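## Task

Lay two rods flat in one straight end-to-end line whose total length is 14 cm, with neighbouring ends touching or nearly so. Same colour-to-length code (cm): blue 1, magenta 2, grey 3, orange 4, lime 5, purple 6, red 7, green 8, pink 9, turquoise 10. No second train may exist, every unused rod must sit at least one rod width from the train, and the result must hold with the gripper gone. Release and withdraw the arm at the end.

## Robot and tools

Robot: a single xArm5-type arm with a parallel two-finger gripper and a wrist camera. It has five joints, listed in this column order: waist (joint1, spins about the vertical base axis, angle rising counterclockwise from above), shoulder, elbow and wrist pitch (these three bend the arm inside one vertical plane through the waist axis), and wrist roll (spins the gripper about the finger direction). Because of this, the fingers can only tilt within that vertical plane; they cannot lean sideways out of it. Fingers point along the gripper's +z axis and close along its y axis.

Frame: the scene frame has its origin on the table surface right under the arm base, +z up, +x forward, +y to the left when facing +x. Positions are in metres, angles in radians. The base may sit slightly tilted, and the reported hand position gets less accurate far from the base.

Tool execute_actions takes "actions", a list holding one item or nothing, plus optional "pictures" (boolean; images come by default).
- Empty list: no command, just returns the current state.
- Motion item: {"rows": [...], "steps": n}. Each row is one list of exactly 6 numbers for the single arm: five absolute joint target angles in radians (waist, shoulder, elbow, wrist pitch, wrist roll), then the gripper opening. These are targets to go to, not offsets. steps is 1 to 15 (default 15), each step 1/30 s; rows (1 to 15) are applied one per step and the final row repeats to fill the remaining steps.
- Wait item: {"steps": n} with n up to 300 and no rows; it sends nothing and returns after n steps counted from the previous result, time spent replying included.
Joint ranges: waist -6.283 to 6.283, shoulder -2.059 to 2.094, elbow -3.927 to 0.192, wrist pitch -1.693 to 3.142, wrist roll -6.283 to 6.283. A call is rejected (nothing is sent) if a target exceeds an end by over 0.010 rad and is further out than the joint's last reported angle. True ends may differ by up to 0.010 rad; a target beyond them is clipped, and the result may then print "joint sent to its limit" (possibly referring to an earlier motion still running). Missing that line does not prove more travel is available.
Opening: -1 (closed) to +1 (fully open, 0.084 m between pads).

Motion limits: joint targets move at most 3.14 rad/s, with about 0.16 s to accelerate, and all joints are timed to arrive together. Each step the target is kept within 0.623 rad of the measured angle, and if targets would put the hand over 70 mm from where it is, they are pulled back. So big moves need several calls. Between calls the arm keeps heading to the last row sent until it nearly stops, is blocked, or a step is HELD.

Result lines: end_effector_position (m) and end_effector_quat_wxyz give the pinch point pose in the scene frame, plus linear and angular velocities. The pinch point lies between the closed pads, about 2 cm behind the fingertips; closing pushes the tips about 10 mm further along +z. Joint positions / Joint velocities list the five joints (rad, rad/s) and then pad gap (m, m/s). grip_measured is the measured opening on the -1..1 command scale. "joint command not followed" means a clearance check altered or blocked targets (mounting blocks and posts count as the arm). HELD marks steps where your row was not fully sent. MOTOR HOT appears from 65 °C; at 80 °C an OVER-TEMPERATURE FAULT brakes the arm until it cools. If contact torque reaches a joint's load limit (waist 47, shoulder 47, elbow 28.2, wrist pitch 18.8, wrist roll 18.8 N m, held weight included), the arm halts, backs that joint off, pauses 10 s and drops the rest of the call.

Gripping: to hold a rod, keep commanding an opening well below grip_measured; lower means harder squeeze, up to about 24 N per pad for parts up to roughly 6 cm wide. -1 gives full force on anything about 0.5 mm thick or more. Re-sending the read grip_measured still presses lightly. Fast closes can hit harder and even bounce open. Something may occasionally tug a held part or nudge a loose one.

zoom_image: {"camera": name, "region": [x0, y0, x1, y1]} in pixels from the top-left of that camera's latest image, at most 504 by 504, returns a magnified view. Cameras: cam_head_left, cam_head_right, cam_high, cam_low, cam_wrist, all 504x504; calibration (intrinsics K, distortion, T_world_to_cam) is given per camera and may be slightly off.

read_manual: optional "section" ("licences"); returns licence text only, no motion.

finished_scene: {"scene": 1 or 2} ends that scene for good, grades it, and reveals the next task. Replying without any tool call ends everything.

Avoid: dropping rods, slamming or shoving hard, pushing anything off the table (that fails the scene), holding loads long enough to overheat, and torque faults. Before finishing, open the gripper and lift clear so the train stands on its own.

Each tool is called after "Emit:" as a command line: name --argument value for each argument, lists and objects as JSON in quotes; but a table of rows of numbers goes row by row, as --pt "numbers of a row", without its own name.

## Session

Emit:
execute_actions --actions '[]'

Scene clock: 0.00 s of 5100.00 s.
end_effector_position=(+0.1882, +0.0643, +0.3539) grip_measured=+1.00 end_effector_quat_wxyz=(+0.264, -0.531, -0.436, +0.677) end_effector_velocity=(-0.000, -0.000, -0.000) end_effector_angular_velocity=(-0.000, +0.001, +0.000)
Joint positions: [ 0.264  0.336 -1.222  2.526 -1.068  0.084]
Joint velocities: [ 0.    -0.     0.001 -0.    -0.    -0.   ]
Motor temperatures (°C, as the motors report them): [35 36 39 39 38]
camera_calibration (this result's frames):
cam_wrist: T_world_to_cam=[[0.0858923, -0.466588, -0.880294, 0.360448], [0.299086, -0.830733, 0.469501, -0.0996579], [-0.950353, -0.30361, 0.0681964, 0.303458], [0, 0, 0, 1]] pos_world=[0.287238, 0.177524, 0.343395]

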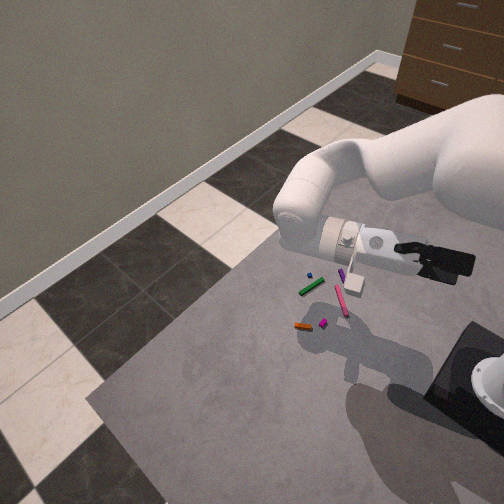

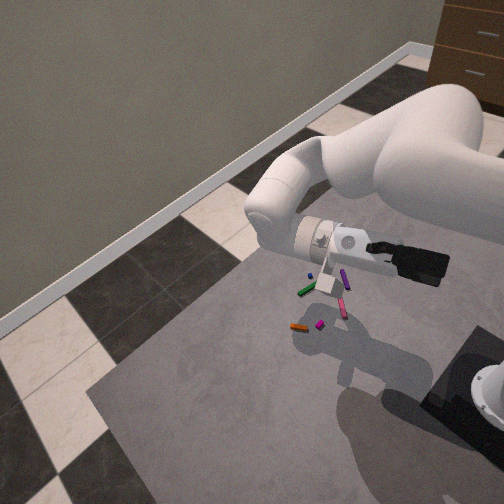

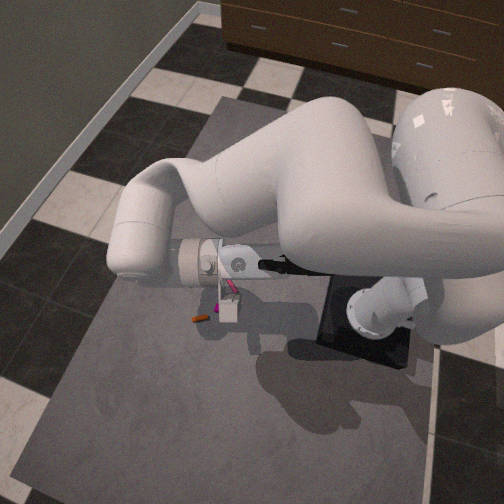

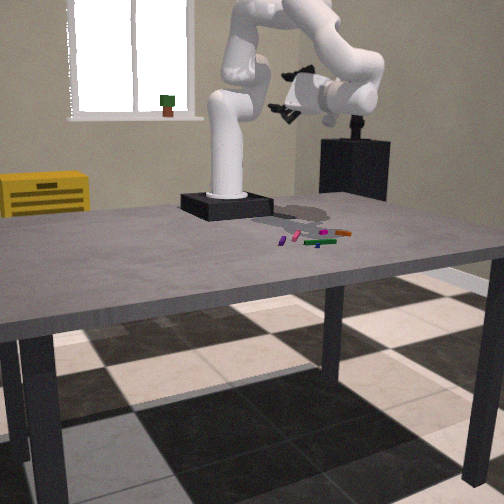

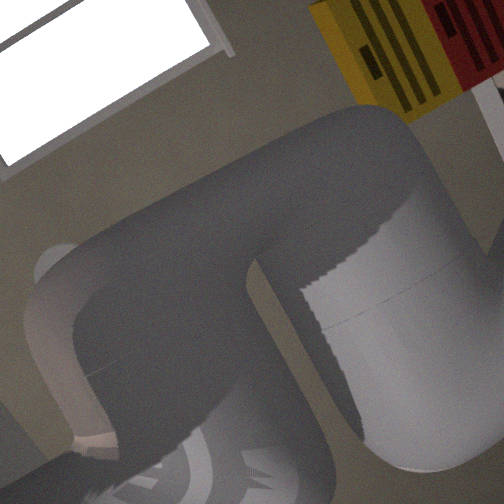

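Green 8 + purple 6.

Emit:
zoom_image --camera "cam_head_right" --region '[270, 250, 370, 350]'

Emit:
zoom_image --camera "cam_head_left" --region '[270, 250, 370, 350]'

Region (270, 250, 370, 350) of cam_head_right's 504x504 image, scaled by 5.040, with more detail than that image has.

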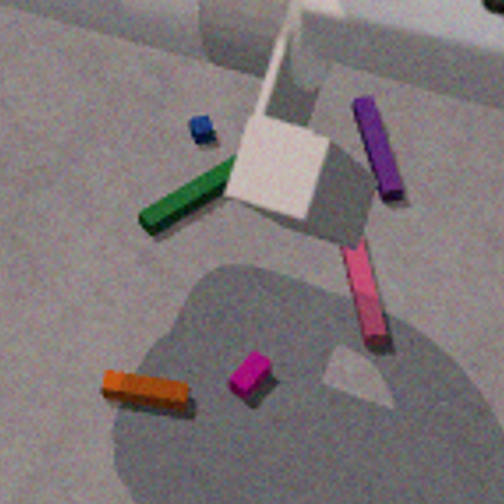

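Region (270, 250, 370, 350) of cam_head_left's 504x504 image, scaled by 5.040, with more detail than that image has.

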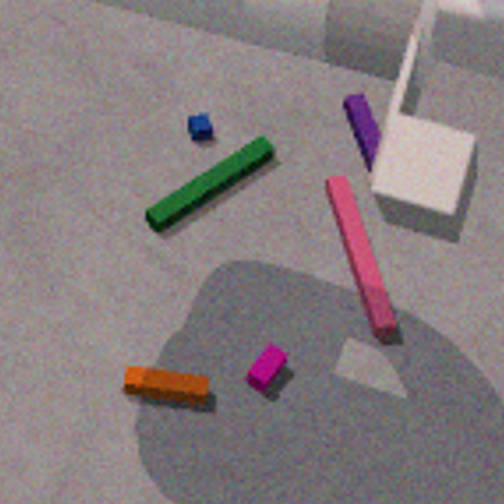

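Emit:
execute_actions --actions '[{"rows":[[-0.172,0.067,-0.698,0.631,-2.58,-0.4]],"steps":15}]' --pictures false

Emit:
execute_actions --actions '[{"steps":50}]'

Scene clock: 14.17 s of 5100.00 s.
end_effector_position=(+0.1624, +0.0060, +0.2361) grip_measured=-0.41 end_effector_quat_wxyz=(-0.414, +0.554, +0.590, -0.415) end_effector_velocity=(+0.048, -0.083, -0.328) end_effector_angular_velocity=(+1.532, -1.220, -0.009)
Joint positions: [-0.02   0.161 -0.881  1.987 -1.606  0.026]
Joint velocities: [-0.504 -0.312  0.61  -1.565 -1.564 -0.002]
Motor temperatures (°C, as the motors report them): [35 36 39 39 38]
Steps of this call (steps 1 to 90: nothing new was sent; then 10.67 s passed at rest; steps 91 to 105: all 15 steps of this action). Readings (joint positions):
91: [0.264 0.336 -1.222 2.525 -1.068]
92: [0.262 0.334 -1.219 2.521 -1.073]
94: [0.234 0.316 -1.184 2.476 -1.117]
98: [0.124 0.251 -1.055 2.317 -1.277]
105: the state above

Scene clock: 15.83 s of 5100.00 s.
end_effector_position=(+0.4091, -0.0492, +0.1197) grip_measured=-0.42 end_effector_quat_wxyz=(+0.007, +0.334, +0.942, +0.000) end_effector_velocity=(+0.001, +0.001, +0.000) end_effector_angular_velocity=(-0.000, -0.002, +0.002)
Joint positions: [-0.172  0.067 -0.698  0.631 -2.58   0.026]
Joint velocities: [ 0.002  0.    -0.002 -0.    -0.001 -0.   ]
Motor temperatures (°C, as the motors report them): [35 36 39 39 38]
Steps of this call (steps 1 to 50: the robot went on to your last target). Readings (joint positions):
1: [-0.037 0.151 -0.861 1.934 -1.659]
2: [-0.052 0.142 -0.843 1.880 -1.713]
4: [-0.077 0.126 -0.812 1.770 -1.823]
8: [-0.114 0.103 -0.768 1.550 -2.043]
50: the state above
camera_calibration (this result's frames):
cam_wrist: T_world_to_cam=[[0.612805, 0.790194, -0.00794087, -0.175772], [0.790207, -0.61267, 0.0144602, -0.285759], [0.00656126, -0.0151362, -0.999864, 0.245475], [0, 0, 0, 1]] pos_world=[0.331912, -0.0324667, 0.248178]

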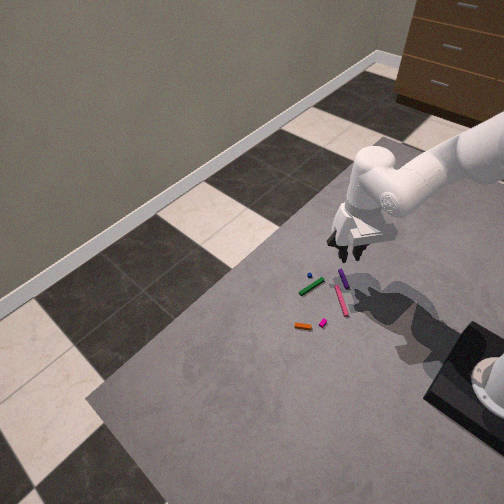

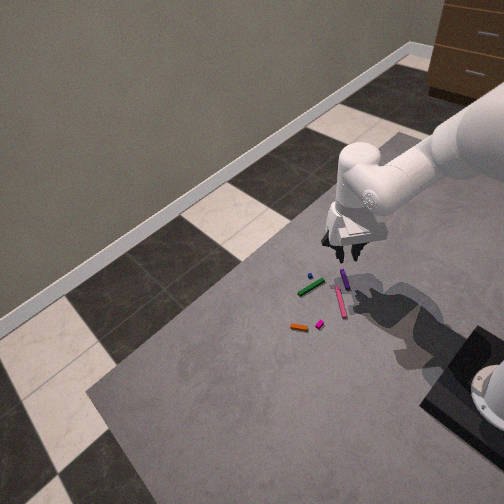

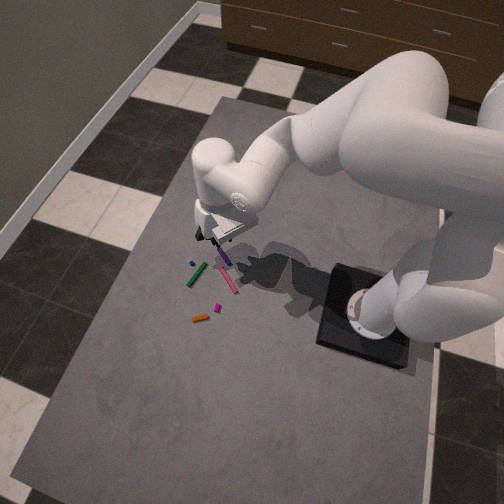

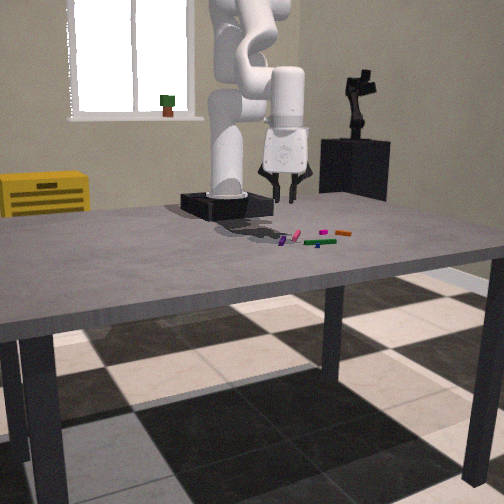

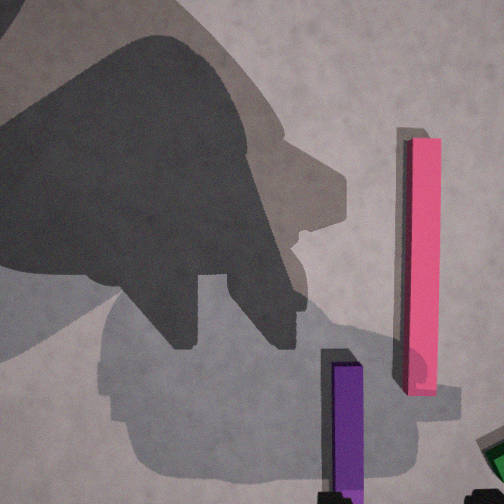

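Emit:
execute_actions --actions '[{"rows":[[-0.175,0.12,-0.695,0.575,-2.583,-0.55],[-0.1786,0.18,-0.692,0.512,-2.5866,-0.55],[-0.1786,0.24,-0.693,0.453,-2.5866,-0.55],[-0.1786,0.28,-0.696,0.416,-2.5866,-0.55],[-0.1786,0.30,-0.698,0.398,-2.5866,-0.55],[-0.1786,0.30,-0.698,0.398,-2.5866,-0.55],[-0.1786,0.30,-0.698,0.398,-2.5866,-0.55],[-0.1786,0.30,-0.698,0.398,-2.5866,-0.55],[-0.1786,0.315,-0.699,0.384,-2.5866,-0.55],[-0.1786,0.33,-0.7005,0.3705,-2.5866,-0.55],[-0.1786,0.34,-0.7015,0.3615,-2.5866,-0.55],[-0.1786,0.3475,-0.7023,0.3548,-2.5866,-0.55]],"steps":15}]' --pictures false

Emit:
execute_actions --actions '[{"steps":12}]'

Scene clock: 24.77 s of 5100.00 s.
end_effector_position=(+0.4120, -0.0525, +0.0341) grip_measured=-0.57 end_effector_quat_wxyz=(+0.007, +0.334, +0.942, +0.000) end_effector_velocity=(-0.002, -0.000, -0.081) end_effector_angular_velocity=(-0.000, -0.003, +0.001)
Joint positions: [-0.178  0.321 -0.7    0.381 -2.586  0.019]
Joint velocities: [-0.001  0.249 -0.018 -0.234 -0.001 -0.   ]
Motor temperatures (°C, as the motors report them): [35 36 40 39 38]
Steps of this call (steps 1 to 15: the robot went on to your last target; steps 16 to 90: nothing new was sent; then 5.43 s passed at rest; steps 91 to 105: all 15 steps of this action). Readings (joint positions):
91: [-0.172 0.067 -0.698 0.631 -2.580]
92: [-0.172 0.070 -0.698 0.626 -2.580]
94: [-0.173 0.096 -0.699 0.597 -2.582]
98: [-0.177 0.210 -0.695 0.488 -2.585]
105: the state above

Scene clock: 25.17 s of 5100.00 s.
end_effector_position=(+0.4121, -0.0526, +0.0258) grip_measured=-0.57 end_effector_quat_wxyz=(+0.008, +0.334, +0.942, +0.000) end_effector_velocity=(-0.001, +0.000, -0.003) end_effector_angular_velocity=(+0.000, +0.002, +0.001)
Joint positions: [-0.179  0.347 -0.702  0.355 -2.587  0.019]
Joint velocities: [ 0.     0.007  0.    -0.005 -0.001  0.   ]
Motor temperatures (°C, as the motors report them): [35 36 40 39 38]
Steps of this call (steps 1 to 12: the robot went on to your last target). Readings (joint positions):
1: [-0.178 0.328 -0.701 0.374 -2.586]
2: [-0.179 0.333 -0.701 0.369 -2.587]
4: [-0.179 0.340 -0.702 0.362 -2.587]
8: [-0.179 0.345 -0.703 0.357 -2.587]
12: the state above
camera_calibration (this result's frames):
cam_wrist: T_world_to_cam=[[0.612797, 0.790204, -0.00757125, -0.175708], [0.790207, -0.612654, 0.0150869, -0.288909], [0.00728319, -0.0152281, -0.999858, 0.151159], [0, 0, 0, 1]] pos_world=[0.33487, -0.0358544, 0.154166]

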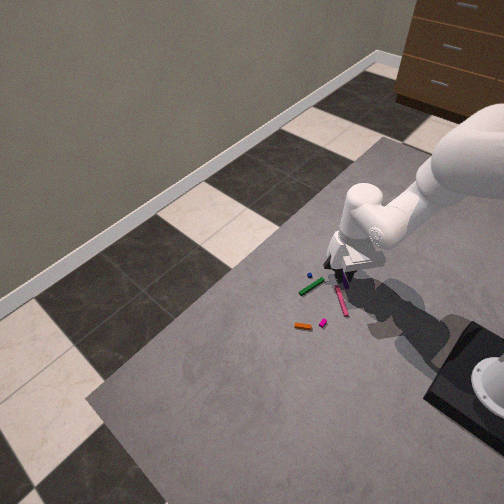

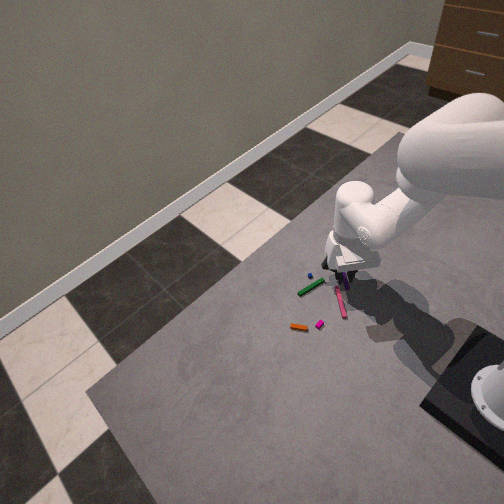

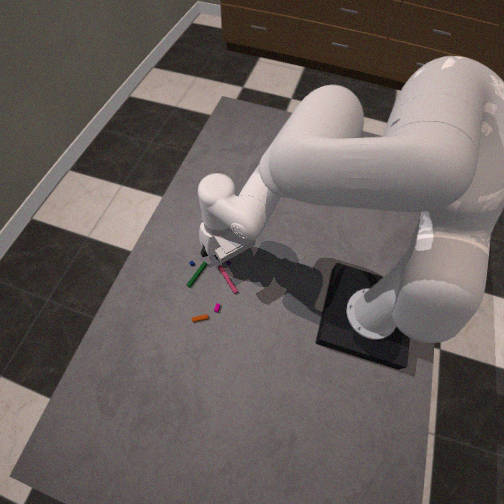

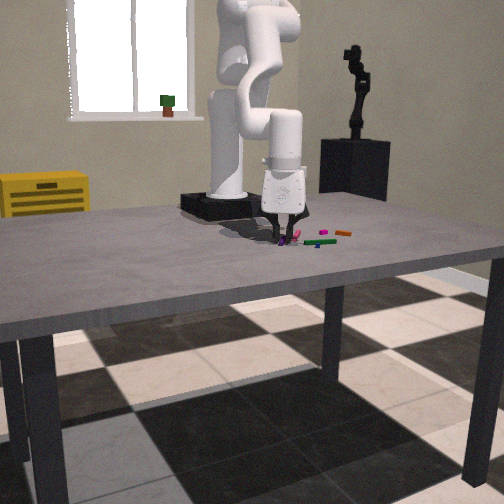

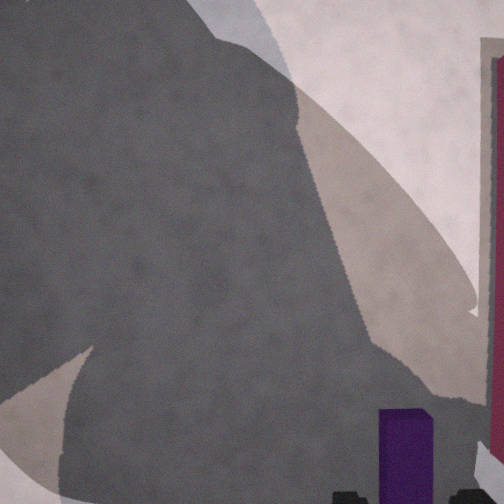

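Emit:
execute_actions --actions '[{"rows":[[-0.1786,0.3475,-0.7023,0.3548,-2.5866,-0.62],[-0.1786,0.3475,-0.7023,0.3548,-2.5866,-0.68],[-0.1786,0.3475,-0.7023,0.3548,-2.5866,-0.74],[-0.1786,0.3475,-0.7023,0.3548,-2.5866,-0.8],[-0.1786,0.3475,-0.7023,0.3548,-2.5866,-0.85],[-0.1786,0.3475,-0.7023,0.3548,-2.5866,-0.9],[-0.1786,0.3475,-0.7023,0.3548,-2.5866,-0.9],[-0.1786,0.3475,-0.7023,0.3548,-2.5866,-0.9],[-0.1786,0.3475,-0.7023,0.3548,-2.5866,-0.9],[-0.1786,0.33,-0.7005,0.3705,-2.5866,-0.9],[-0.1786,0.30,-0.698,0.398,-2.5866,-0.9],[-0.1786,0.24,-0.693,0.453,-2.5866,-0.9]],"steps":15}]' --pictures false

Emit:
execute_actions --actions '[{"rows":[[-0.1786,0.24,-0.693,0.453,-2.5866,-0.9],[-0.1786,0.24,-0.693,0.453,-2.5866,-0.9],[-0.1786,0.24,-0.693,0.453,-2.5866,-0.9],[-0.1605,0.3123,-0.8065,0.4942,-1.44,-0.9]],"steps":15}]' --pictures false

Emit:
execute_actions --actions '[{"steps":22}]'

Scene clock: 37.90 s of 5100.00 s.
end_effector_position=(+0.4112, -0.0525, +0.0398) grip_measured=-0.78 end_effector_quat_wxyz=(+0.006, +0.334, +0.942, -0.000) end_effector_velocity=(+0.030, -0.003, +0.175) end_effector_angular_velocity=(-0.010, -0.080, +0.001)
Joint positions: [-0.179  0.301 -0.697  0.398 -2.587  0.01 ]
Joint velocities: [ 0.002 -0.501  0.009  0.412  0.    -0.   ]
Motor temperatures (°C, as the motors report them): [35 36 40 39 38]
Steps of this call (steps 1 to 30: the robot went on to your last target; steps 31 to 100: nothing new was sent; then 8.90 s passed at rest; steps 101 to 115: all 15 steps of this action). Readings (joint positions):
101: [-0.179 0.347 -0.702 0.355 -2.587]
102: [-0.179 0.347 -0.702 0.355 -2.587]
104: [-0.179 0.348 -0.702 0.355 -2.587]
108: [-0.179 0.347 -0.702 0.355 -2.587]
115: the state above

Scene clock: 38.40 s of 5100.00 s.
end_effector_position=(+0.4384, -0.0490, +0.0602) grip_measured=-0.78 end_effector_quat_wxyz=(+0.007, +0.617, +0.787, +0.003) end_effector_velocity=(+0.041, +0.007, -0.000) end_effector_angular_velocity=(+0.037, -0.004, -2.416)
Joint positions: [-0.163  0.303 -0.791  0.487 -1.922  0.01 ]
Joint velocities: [ 0.027  0.102 -0.16   0.066  2.443 -0.   ]
Motor temperatures (°C, as the motors report them): [35 36 40 39 38]
Steps of this call (steps 1 to 15: all 15 steps of this action). Readings (joint positions):
1: [-0.179 0.285 -0.697 0.411 -2.587]
2: [-0.179 0.272 -0.697 0.422 -2.587]
4: [-0.179 0.256 -0.697 0.436 -2.586]
8: [-0.176 0.258 -0.714 0.457 -2.488]
15: the state above

Scene clock: 39.13 s of 5100.00 s.
end_effector_position=(+0.4407, -0.0483, +0.0590) grip_measured=-0.78 end_effector_quat_wxyz=(+0.005, +0.787, +0.618, +0.003) end_effector_velocity=(+0.012, -0.000, +0.010) end_effector_angular_velocity=(-0.003, -0.031, -0.001)
Joint positions: [-0.161  0.314 -0.805  0.495 -1.44   0.01 ]
Joint velocities: [ 0.002 -0.009 -0.017 -0.006  0.004  0.   ]
Motor temperatures (°C, as the motors report them): [35 36 40 39 38]
Steps of this call (steps 1 to 22: the robot went on to your last target). Readings (joint positions):
1: [-0.162 0.306 -0.796 0.489 -1.842]
2: [-0.162 0.308 -0.799 0.491 -1.764]
4: [-0.161 0.310 -0.803 0.493 -1.631]
8: [-0.161 0.312 -0.805 0.494 -1.488]
22: the state above
camera_calibration (this result's frames):
cam_wrist: T_world_to_cam=[[0.976515, -0.215442, -0.00199189, -0.40561], [-0.215438, -0.976515, 0.0022535, 0.117102], [-0.00243061, -0.00177145, -0.999995, 0.189184], [0, 0, 0, 1]] pos_world=[0.421773, 0.0273014, 0.188111]

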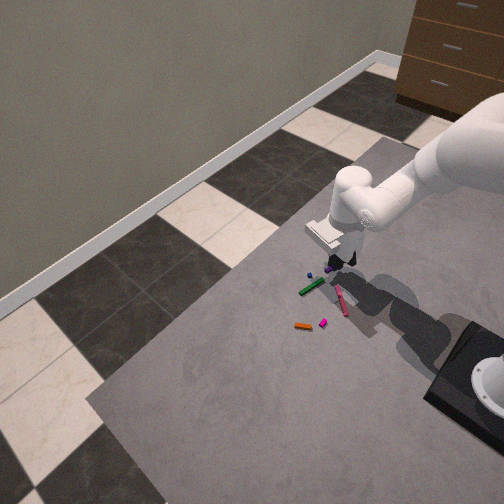

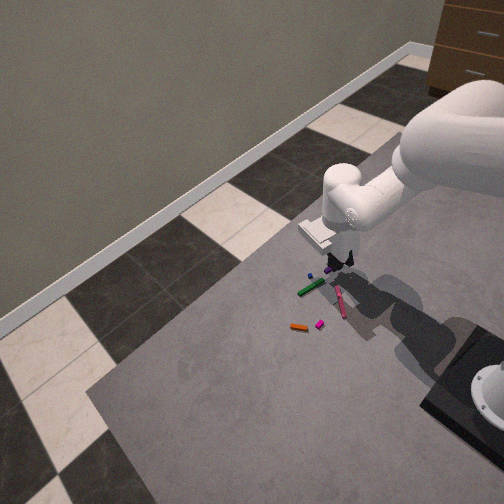

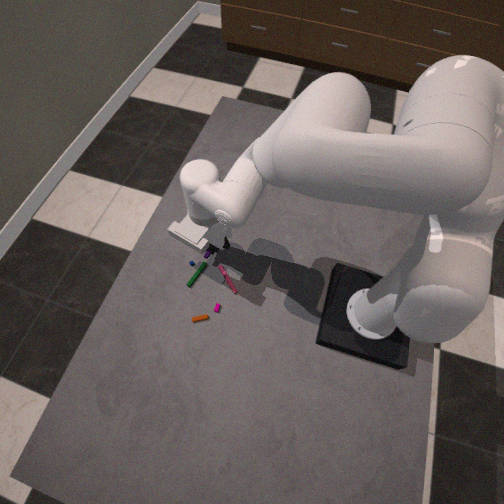

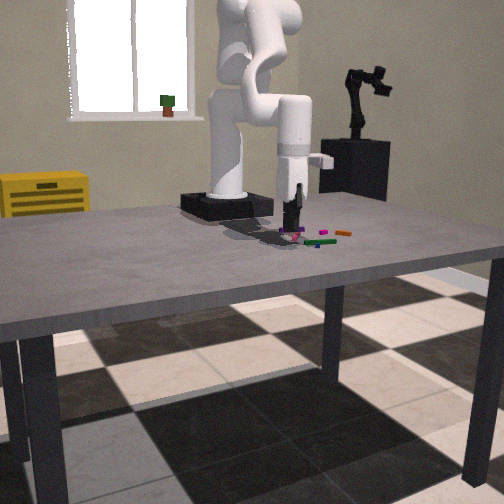

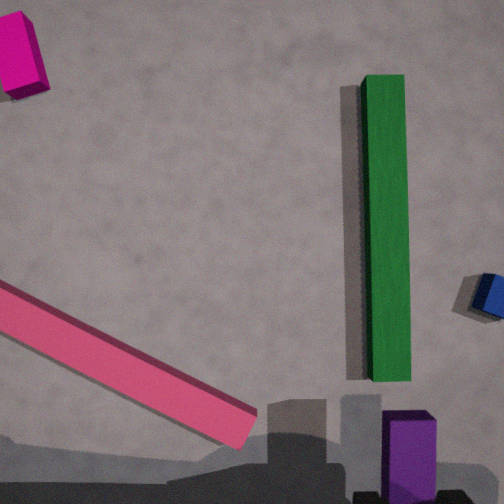

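A tug seems to have happened; look again.

Emit:
execute_actions --actions '[]'

Scene clock: 40.93 s of 5100.00 s.
end_effector_position=(+0.4423, -0.0483, +0.0603) grip_measured=-0.78 end_effector_quat_wxyz=(+0.006, +0.787, +0.618, +0.004) end_effector_velocity=(-0.000, +0.001, -0.000) end_effector_angular_velocity=(+0.000, +0.001, +0.001)
Joint positions: [-0.16   0.312 -0.807  0.494 -1.44   0.01 ]
Joint velocities: [ 0.001  0.001 -0.001  0.001 -0.     0.   ]
Motor temperatures (°C, as the motors report them): [35 36 40 39 38]
Steps of this call (steps 1 to 15: the robot went on to your last target; steps 16 to 54: nothing new was sent). Readings (joint positions):
1: [-0.161 0.313 -0.805 0.495 -1.440]
2: [-0.161 0.313 -0.805 0.495 -1.440]
4: [-0.161 0.313 -0.806 0.494 -1.440]
8: [-0.160 0.310 -0.810 0.493 -1.440]
54: the state above
The arm was judged still, so your last target was given up. Only a new action makes it travel on or press farther. Fingers that are still opening or closing keep moving.
camera_calibration (this result's frames):
cam_wrist: T_world_to_cam=[[0.976505, -0.215487, 0.00195095, -0.407333], [-0.215491, -0.976504, 0.00182513, 0.11746], [0.00151182, -0.00220266, -0.999996, 0.188707], [0, 0, 0, 1]] pos_world=[0.422789, 0.0273411, 0.189286]

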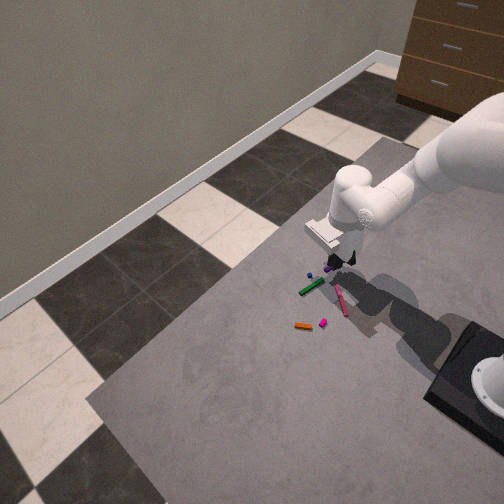

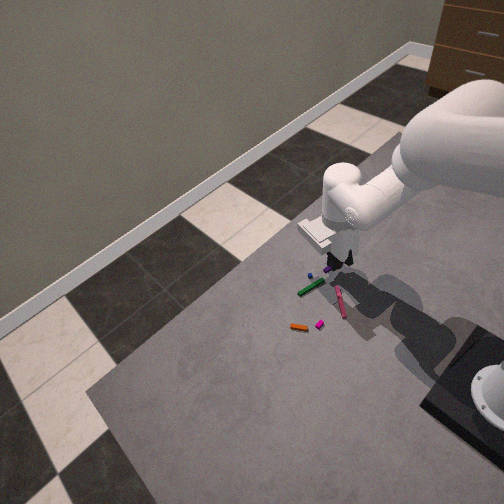

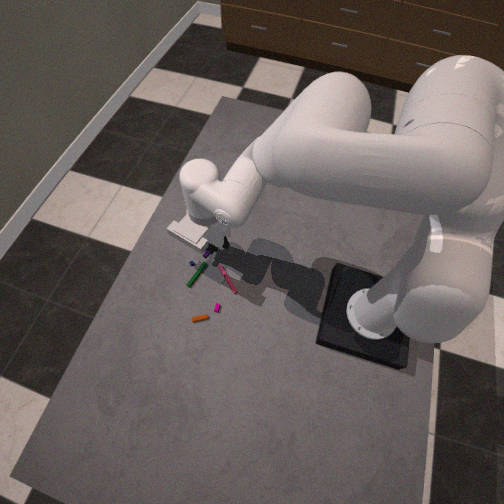

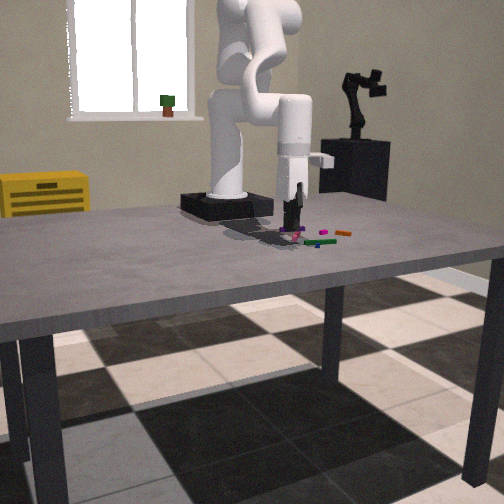

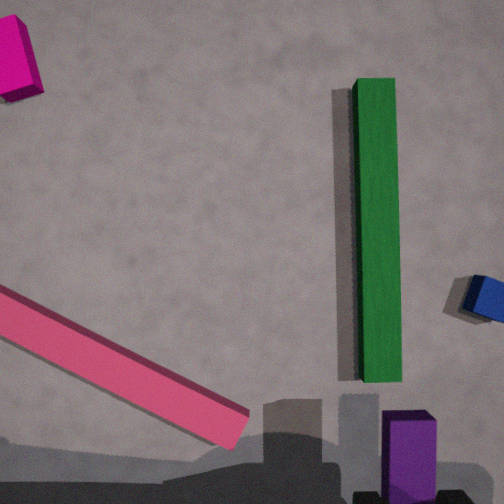

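Emit:
execute_actions --actions '[{"rows":[[-0.1605,0.335,-0.8085,0.4735,-1.45,-0.9],[-0.1605,0.355,-0.8105,0.4555,-1.46,-0.9],[-0.1605,0.375,-0.8125,0.4375,-1.46,-0.9],[-0.1605,0.386,-0.814,0.428,-1.46,-0.9],[-0.1605,0.3932,-0.8148,0.4216,-1.46,-0.9]],"steps":15}]' --pictures false

Emit:
execute_actions --actions '[{"steps":10}]'

Scene clock: 49.43 s of 5100.00 s.
end_effector_position=(+0.4431, -0.0484, +0.0333) grip_measured=-0.78 end_effector_quat_wxyz=(+0.006, +0.780, +0.625, +0.004) end_effector_velocity=(+0.003, -0.001, -0.006) end_effector_angular_velocity=(-0.001, -0.009, +0.003)
Joint positions: [-0.16   0.39  -0.815  0.424 -1.46   0.01 ]
Joint velocities: [-0.002  0.023 -0.006 -0.026 -0.004 -0.   ]
Motor temperatures (°C, as the motors report them): [35 36 40 39 38]
Steps of this call (steps 1 to 90: nothing new was sent; then 5.00 s passed at rest; steps 91 to 105: all 15 steps of this action). Readings (joint positions):
91: [-0.160 0.312 -0.807 0.494 -1.440]
92: [-0.160 0.314 -0.807 0.492 -1.441]
94: [-0.160 0.326 -0.809 0.480 -1.446]
98: [-0.161 0.368 -0.811 0.445 -1.455]
105: the state above

Scene clock: 49.77 s of 5100.00 s.
end_effector_position=(+0.4430, -0.0484, +0.0324) grip_measured=-0.78 end_effector_quat_wxyz=(+0.006, +0.780, +0.625, +0.004) end_effector_velocity=(-0.001, -0.000, -0.001) end_effector_angular_velocity=(+0.000, +0.003, +0.000)
Joint positions: [-0.16   0.393 -0.815  0.422 -1.46   0.01 ]
Joint velocities: [-0.     0.001  0.001 -0.    -0.001 -0.   ]
Motor temperatures (°C, as the motors report them): [35 36 40 39 38]
Steps of this call (steps 1 to 10: the robot went on to your last target). Readings (joint positions):
1: [-0.160 0.391 -0.815 0.423 -1.460]
2: [-0.160 0.392 -0.815 0.423 -1.460]
4: [-0.160 0.392 -0.815 0.422 -1.460]
8: [-0.160 0.393 -0.815 0.422 -1.460]
10: the state above
camera_calibration (this result's frames):
cam_wrist: T_world_to_cam=[[0.980616, -0.19593, 0.00211822, -0.408931], [-0.195935, -0.980615, 0.00210595, 0.108638], [0.00166454, -0.00248016, -0.999996, 0.160697], [0, 0, 0, 1]] pos_world=[0.422022, 0.026809, 0.161334]

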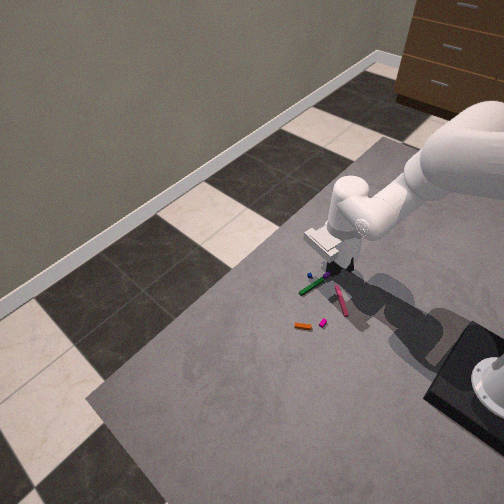

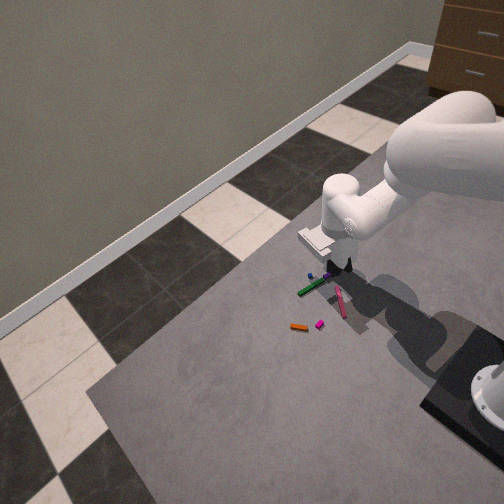

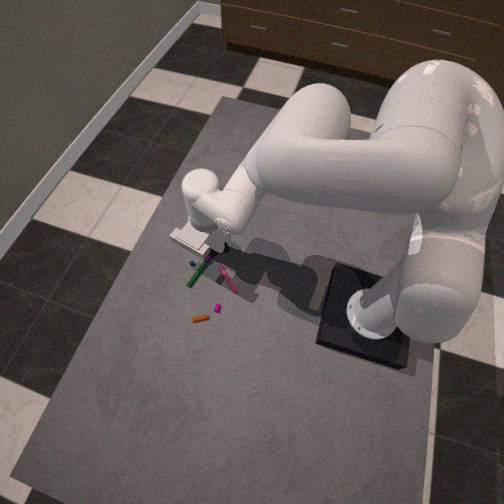

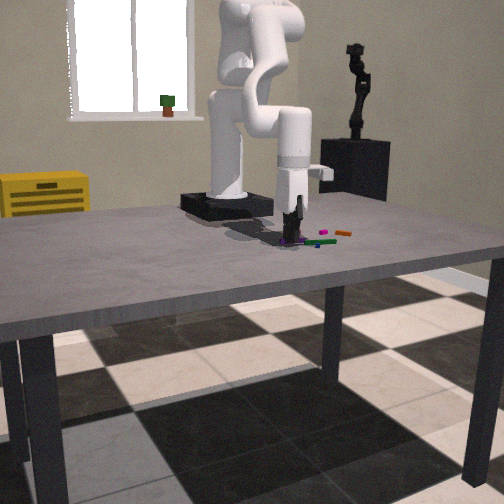

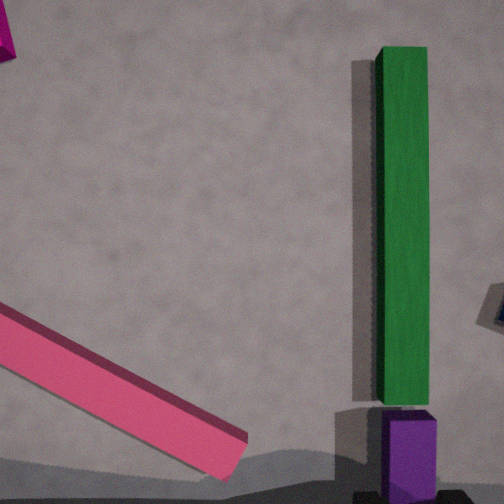

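Emit:
execute_actions --actions '[{"rows":[[-0.1592,0.400,-0.8157,0.4157,-1.4585,-0.9],[-0.158,0.407,-0.8166,0.4096,-1.4575,-0.9],[-0.158,0.4122,-0.8173,0.4051,-1.4575,-0.9]],"steps":15}]'

Scene clock: 53.77 s of 5100.00 s.
end_effector_position=(+0.4431, -0.0474, +0.0260) grip_measured=-0.78 end_effector_quat_wxyz=(+0.006, +0.780, +0.625, +0.004) end_effector_velocity=(-0.000, -0.000, -0.002) end_effector_angular_velocity=(+0.000, +0.001, -0.000)
Joint positions: [-0.158  0.412 -0.817  0.406 -1.458  0.01 ]
Joint velocities: [-0.     0.004  0.    -0.004  0.    -0.   ]
Motor temperatures (°C, as the motors report them): [35 36 40 39 38]
Steps of this call (steps 1 to 15: the robot went on to your last target; steps 16 to 90: nothing new was sent; then 0.50 s passed at rest; steps 91 to 105: all 15 steps of this action). Readings (joint positions):
91: [-0.160 0.393 -0.815 0.422 -1.460]
92: [-0.160 0.394 -0.815 0.421 -1.460]
94: [-0.160 0.398 -0.816 0.417 -1.459]
98: [-0.159 0.408 -0.816 0.409 -1.458]
105: the state above
camera_calibration (this result's frames):
cam_wrist: T_world_to_cam=[[0.980617, -0.195922, 0.00203653, -0.40881], [-0.195926, -0.980616, 0.00211304, 0.109709], [0.00158306, -0.00247109, -0.999996, 0.154332], [0, 0, 0, 1]] pos_world=[0.422137, 0.0278695, 0.154932]

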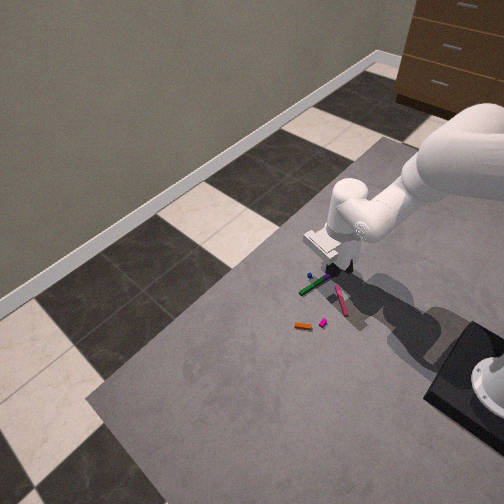

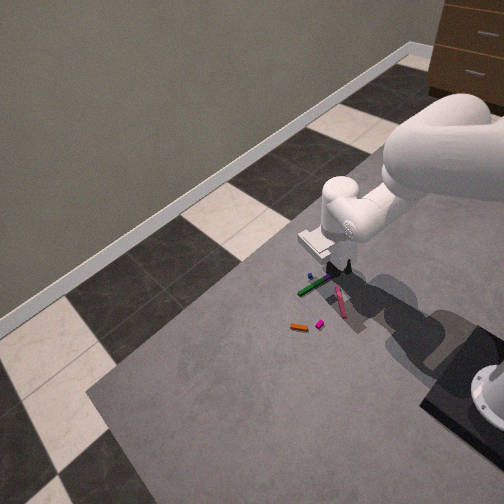

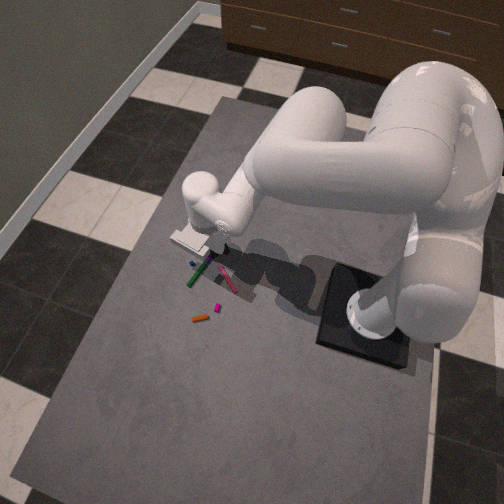

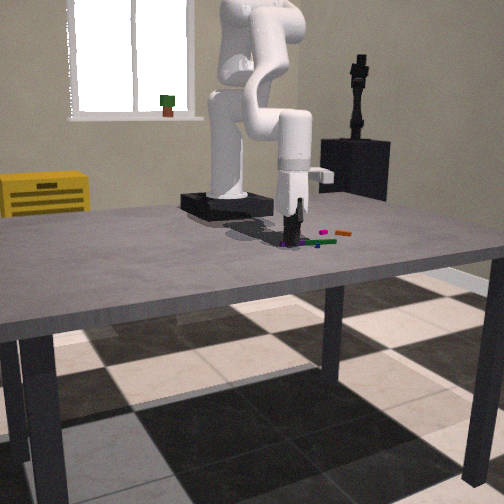

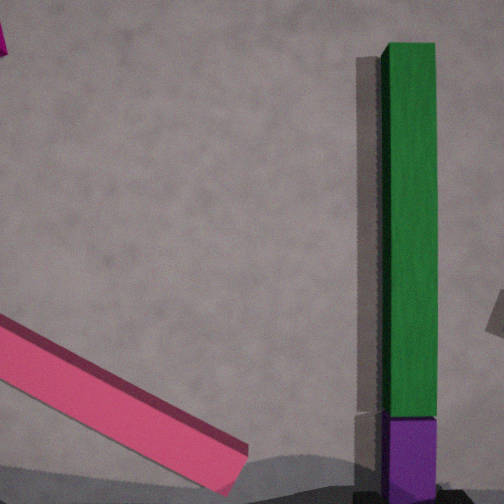

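Emit:
execute_actions --actions '[{"rows":[[-0.158,0.4122,-0.8173,0.4051,-1.4575,-0.78],[-0.158,0.4122,-0.8173,0.4051,-1.4575,-0.7],[-0.158,0.4122,-0.8173,0.4051,-1.4575,-0.6],[-0.158,0.4122,-0.8173,0.4051,-1.4575,-0.45],[-0.158,0.4122,-0.8173,0.4051,-1.4575,-0.45],[-0.158,0.4122,-0.8173,0.4051,-1.4575,-0.45],[-0.158,0.4122,-0.8173,0.4051,-1.4575,-0.45],[-0.158,0.3932,-0.8148,0.4216,-1.4575,-0.45],[-0.158,0.355,-0.8105,0.4555,-1.4575,-0.45],[-0.158,0.21,-0.815,0.605,-1.4575,-0.45]],"steps":15}]' --pictures false

Emit:
execute_actions --actions '[{"steps":15}]'

Scene clock: 58.90 s of 5100.00 s.
end_effector_position=(+0.4456, -0.0475, +0.0721) grip_measured=-0.47 end_effector_quat_wxyz=(+0.007, +0.780, +0.625, +0.005) end_effector_velocity=(+0.060, -0.005, +0.325) end_effector_angular_velocity=(-0.019, -0.179, +0.001)
Joint positions: [-0.158  0.287 -0.816  0.526 -1.458  0.023]
Joint velocities: [ 0.001 -0.782 -0.081  0.684  0.     0.001]
Motor temperatures (°C, as the motors report them): [35 36 40 39 38]
Steps of this call (steps 1 to 15: the robot went on to your last target; steps 16 to 90: nothing new was sent; then 1.63 s passed at rest; steps 91 to 105: all 15 steps of this action). Readings (joint positions):
91: [-0.158 0.412 -0.817 0.405 -1.458]
92: [-0.158 0.412 -0.817 0.405 -1.458]
94: [-0.158 0.412 -0.817 0.405 -1.457]
98: [-0.158 0.412 -0.817 0.405 -1.458]
105: the state above

Scene clock: 59.40 s of 5100.00 s.
end_effector_position=(+0.4427, -0.0471, +0.0997) grip_measured=-0.47 end_effector_quat_wxyz=(+0.006, +0.780, +0.625, +0.004) end_effector_velocity=(+0.001, -0.000, +0.003) end_effector_angular_velocity=(-0.000, -0.004, +0.000)
Joint positions: [-0.158  0.211 -0.815  0.605 -1.457  0.024]
Joint velocities: [-0.    -0.007 -0.001  0.005 -0.001  0.   ]
Motor temperatures (°C, as the motors report them): [35 36 40 39 38]
Steps of this call (steps 1 to 15: the robot went on to your last target). Readings (joint positions):
1: [-0.158 0.264 -0.819 0.546 -1.457]
2: [-0.158 0.247 -0.820 0.562 -1.457]
4: [-0.158 0.228 -0.818 0.583 -1.457]
8: [-0.158 0.216 -0.814 0.600 -1.458]
15: the state above
camera_calibration (this result's frames):
cam_wrist: T_world_to_cam=[[0.980618, -0.195927, 0.00108711, -0.408426], [-0.195929, -0.980616, 0.00219953, 0.109758], [0.000635091, -0.0023699, -0.999997, 0.228512], [0, 0, 0, 1]] pos_world=[0.42187, 0.0281508, 0.228714]

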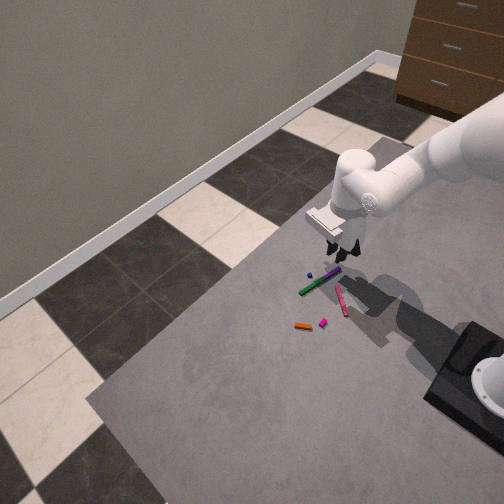

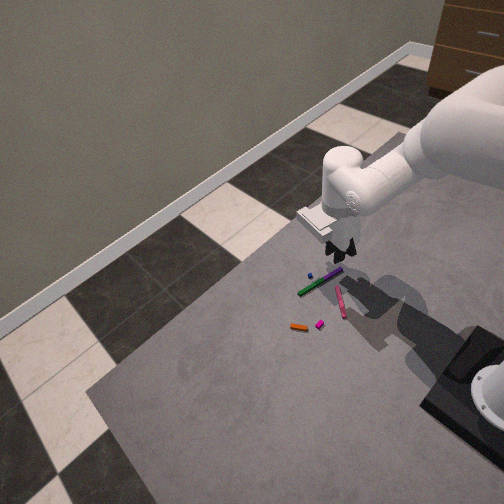

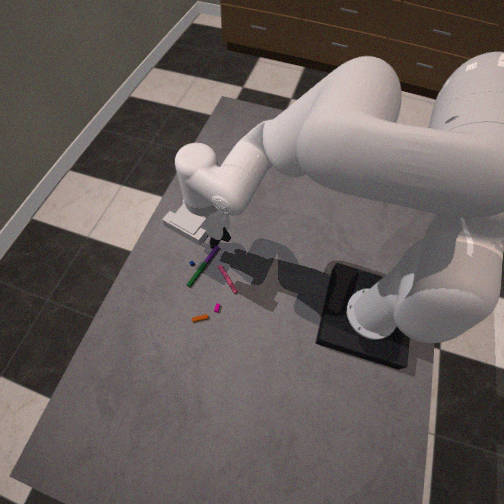

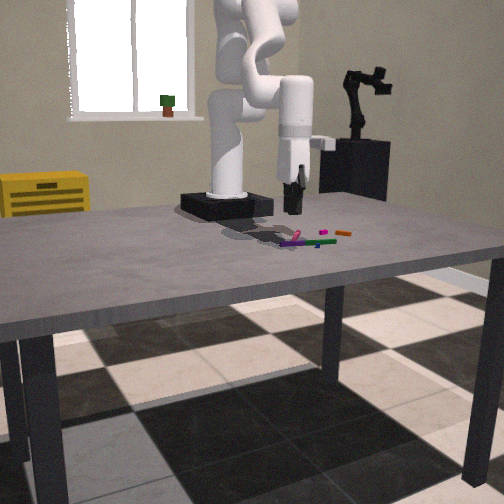

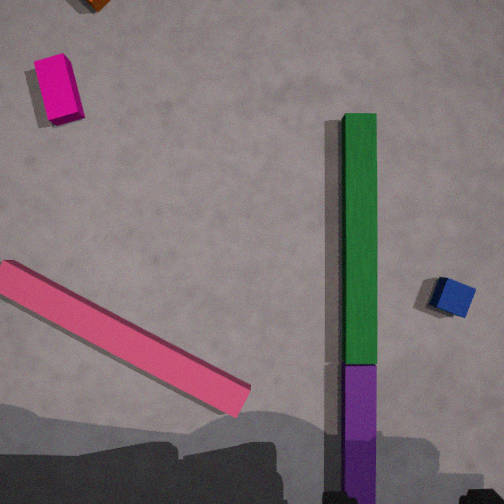

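Emit:
finished_scene --scene 2

The scene is finished: the task was done.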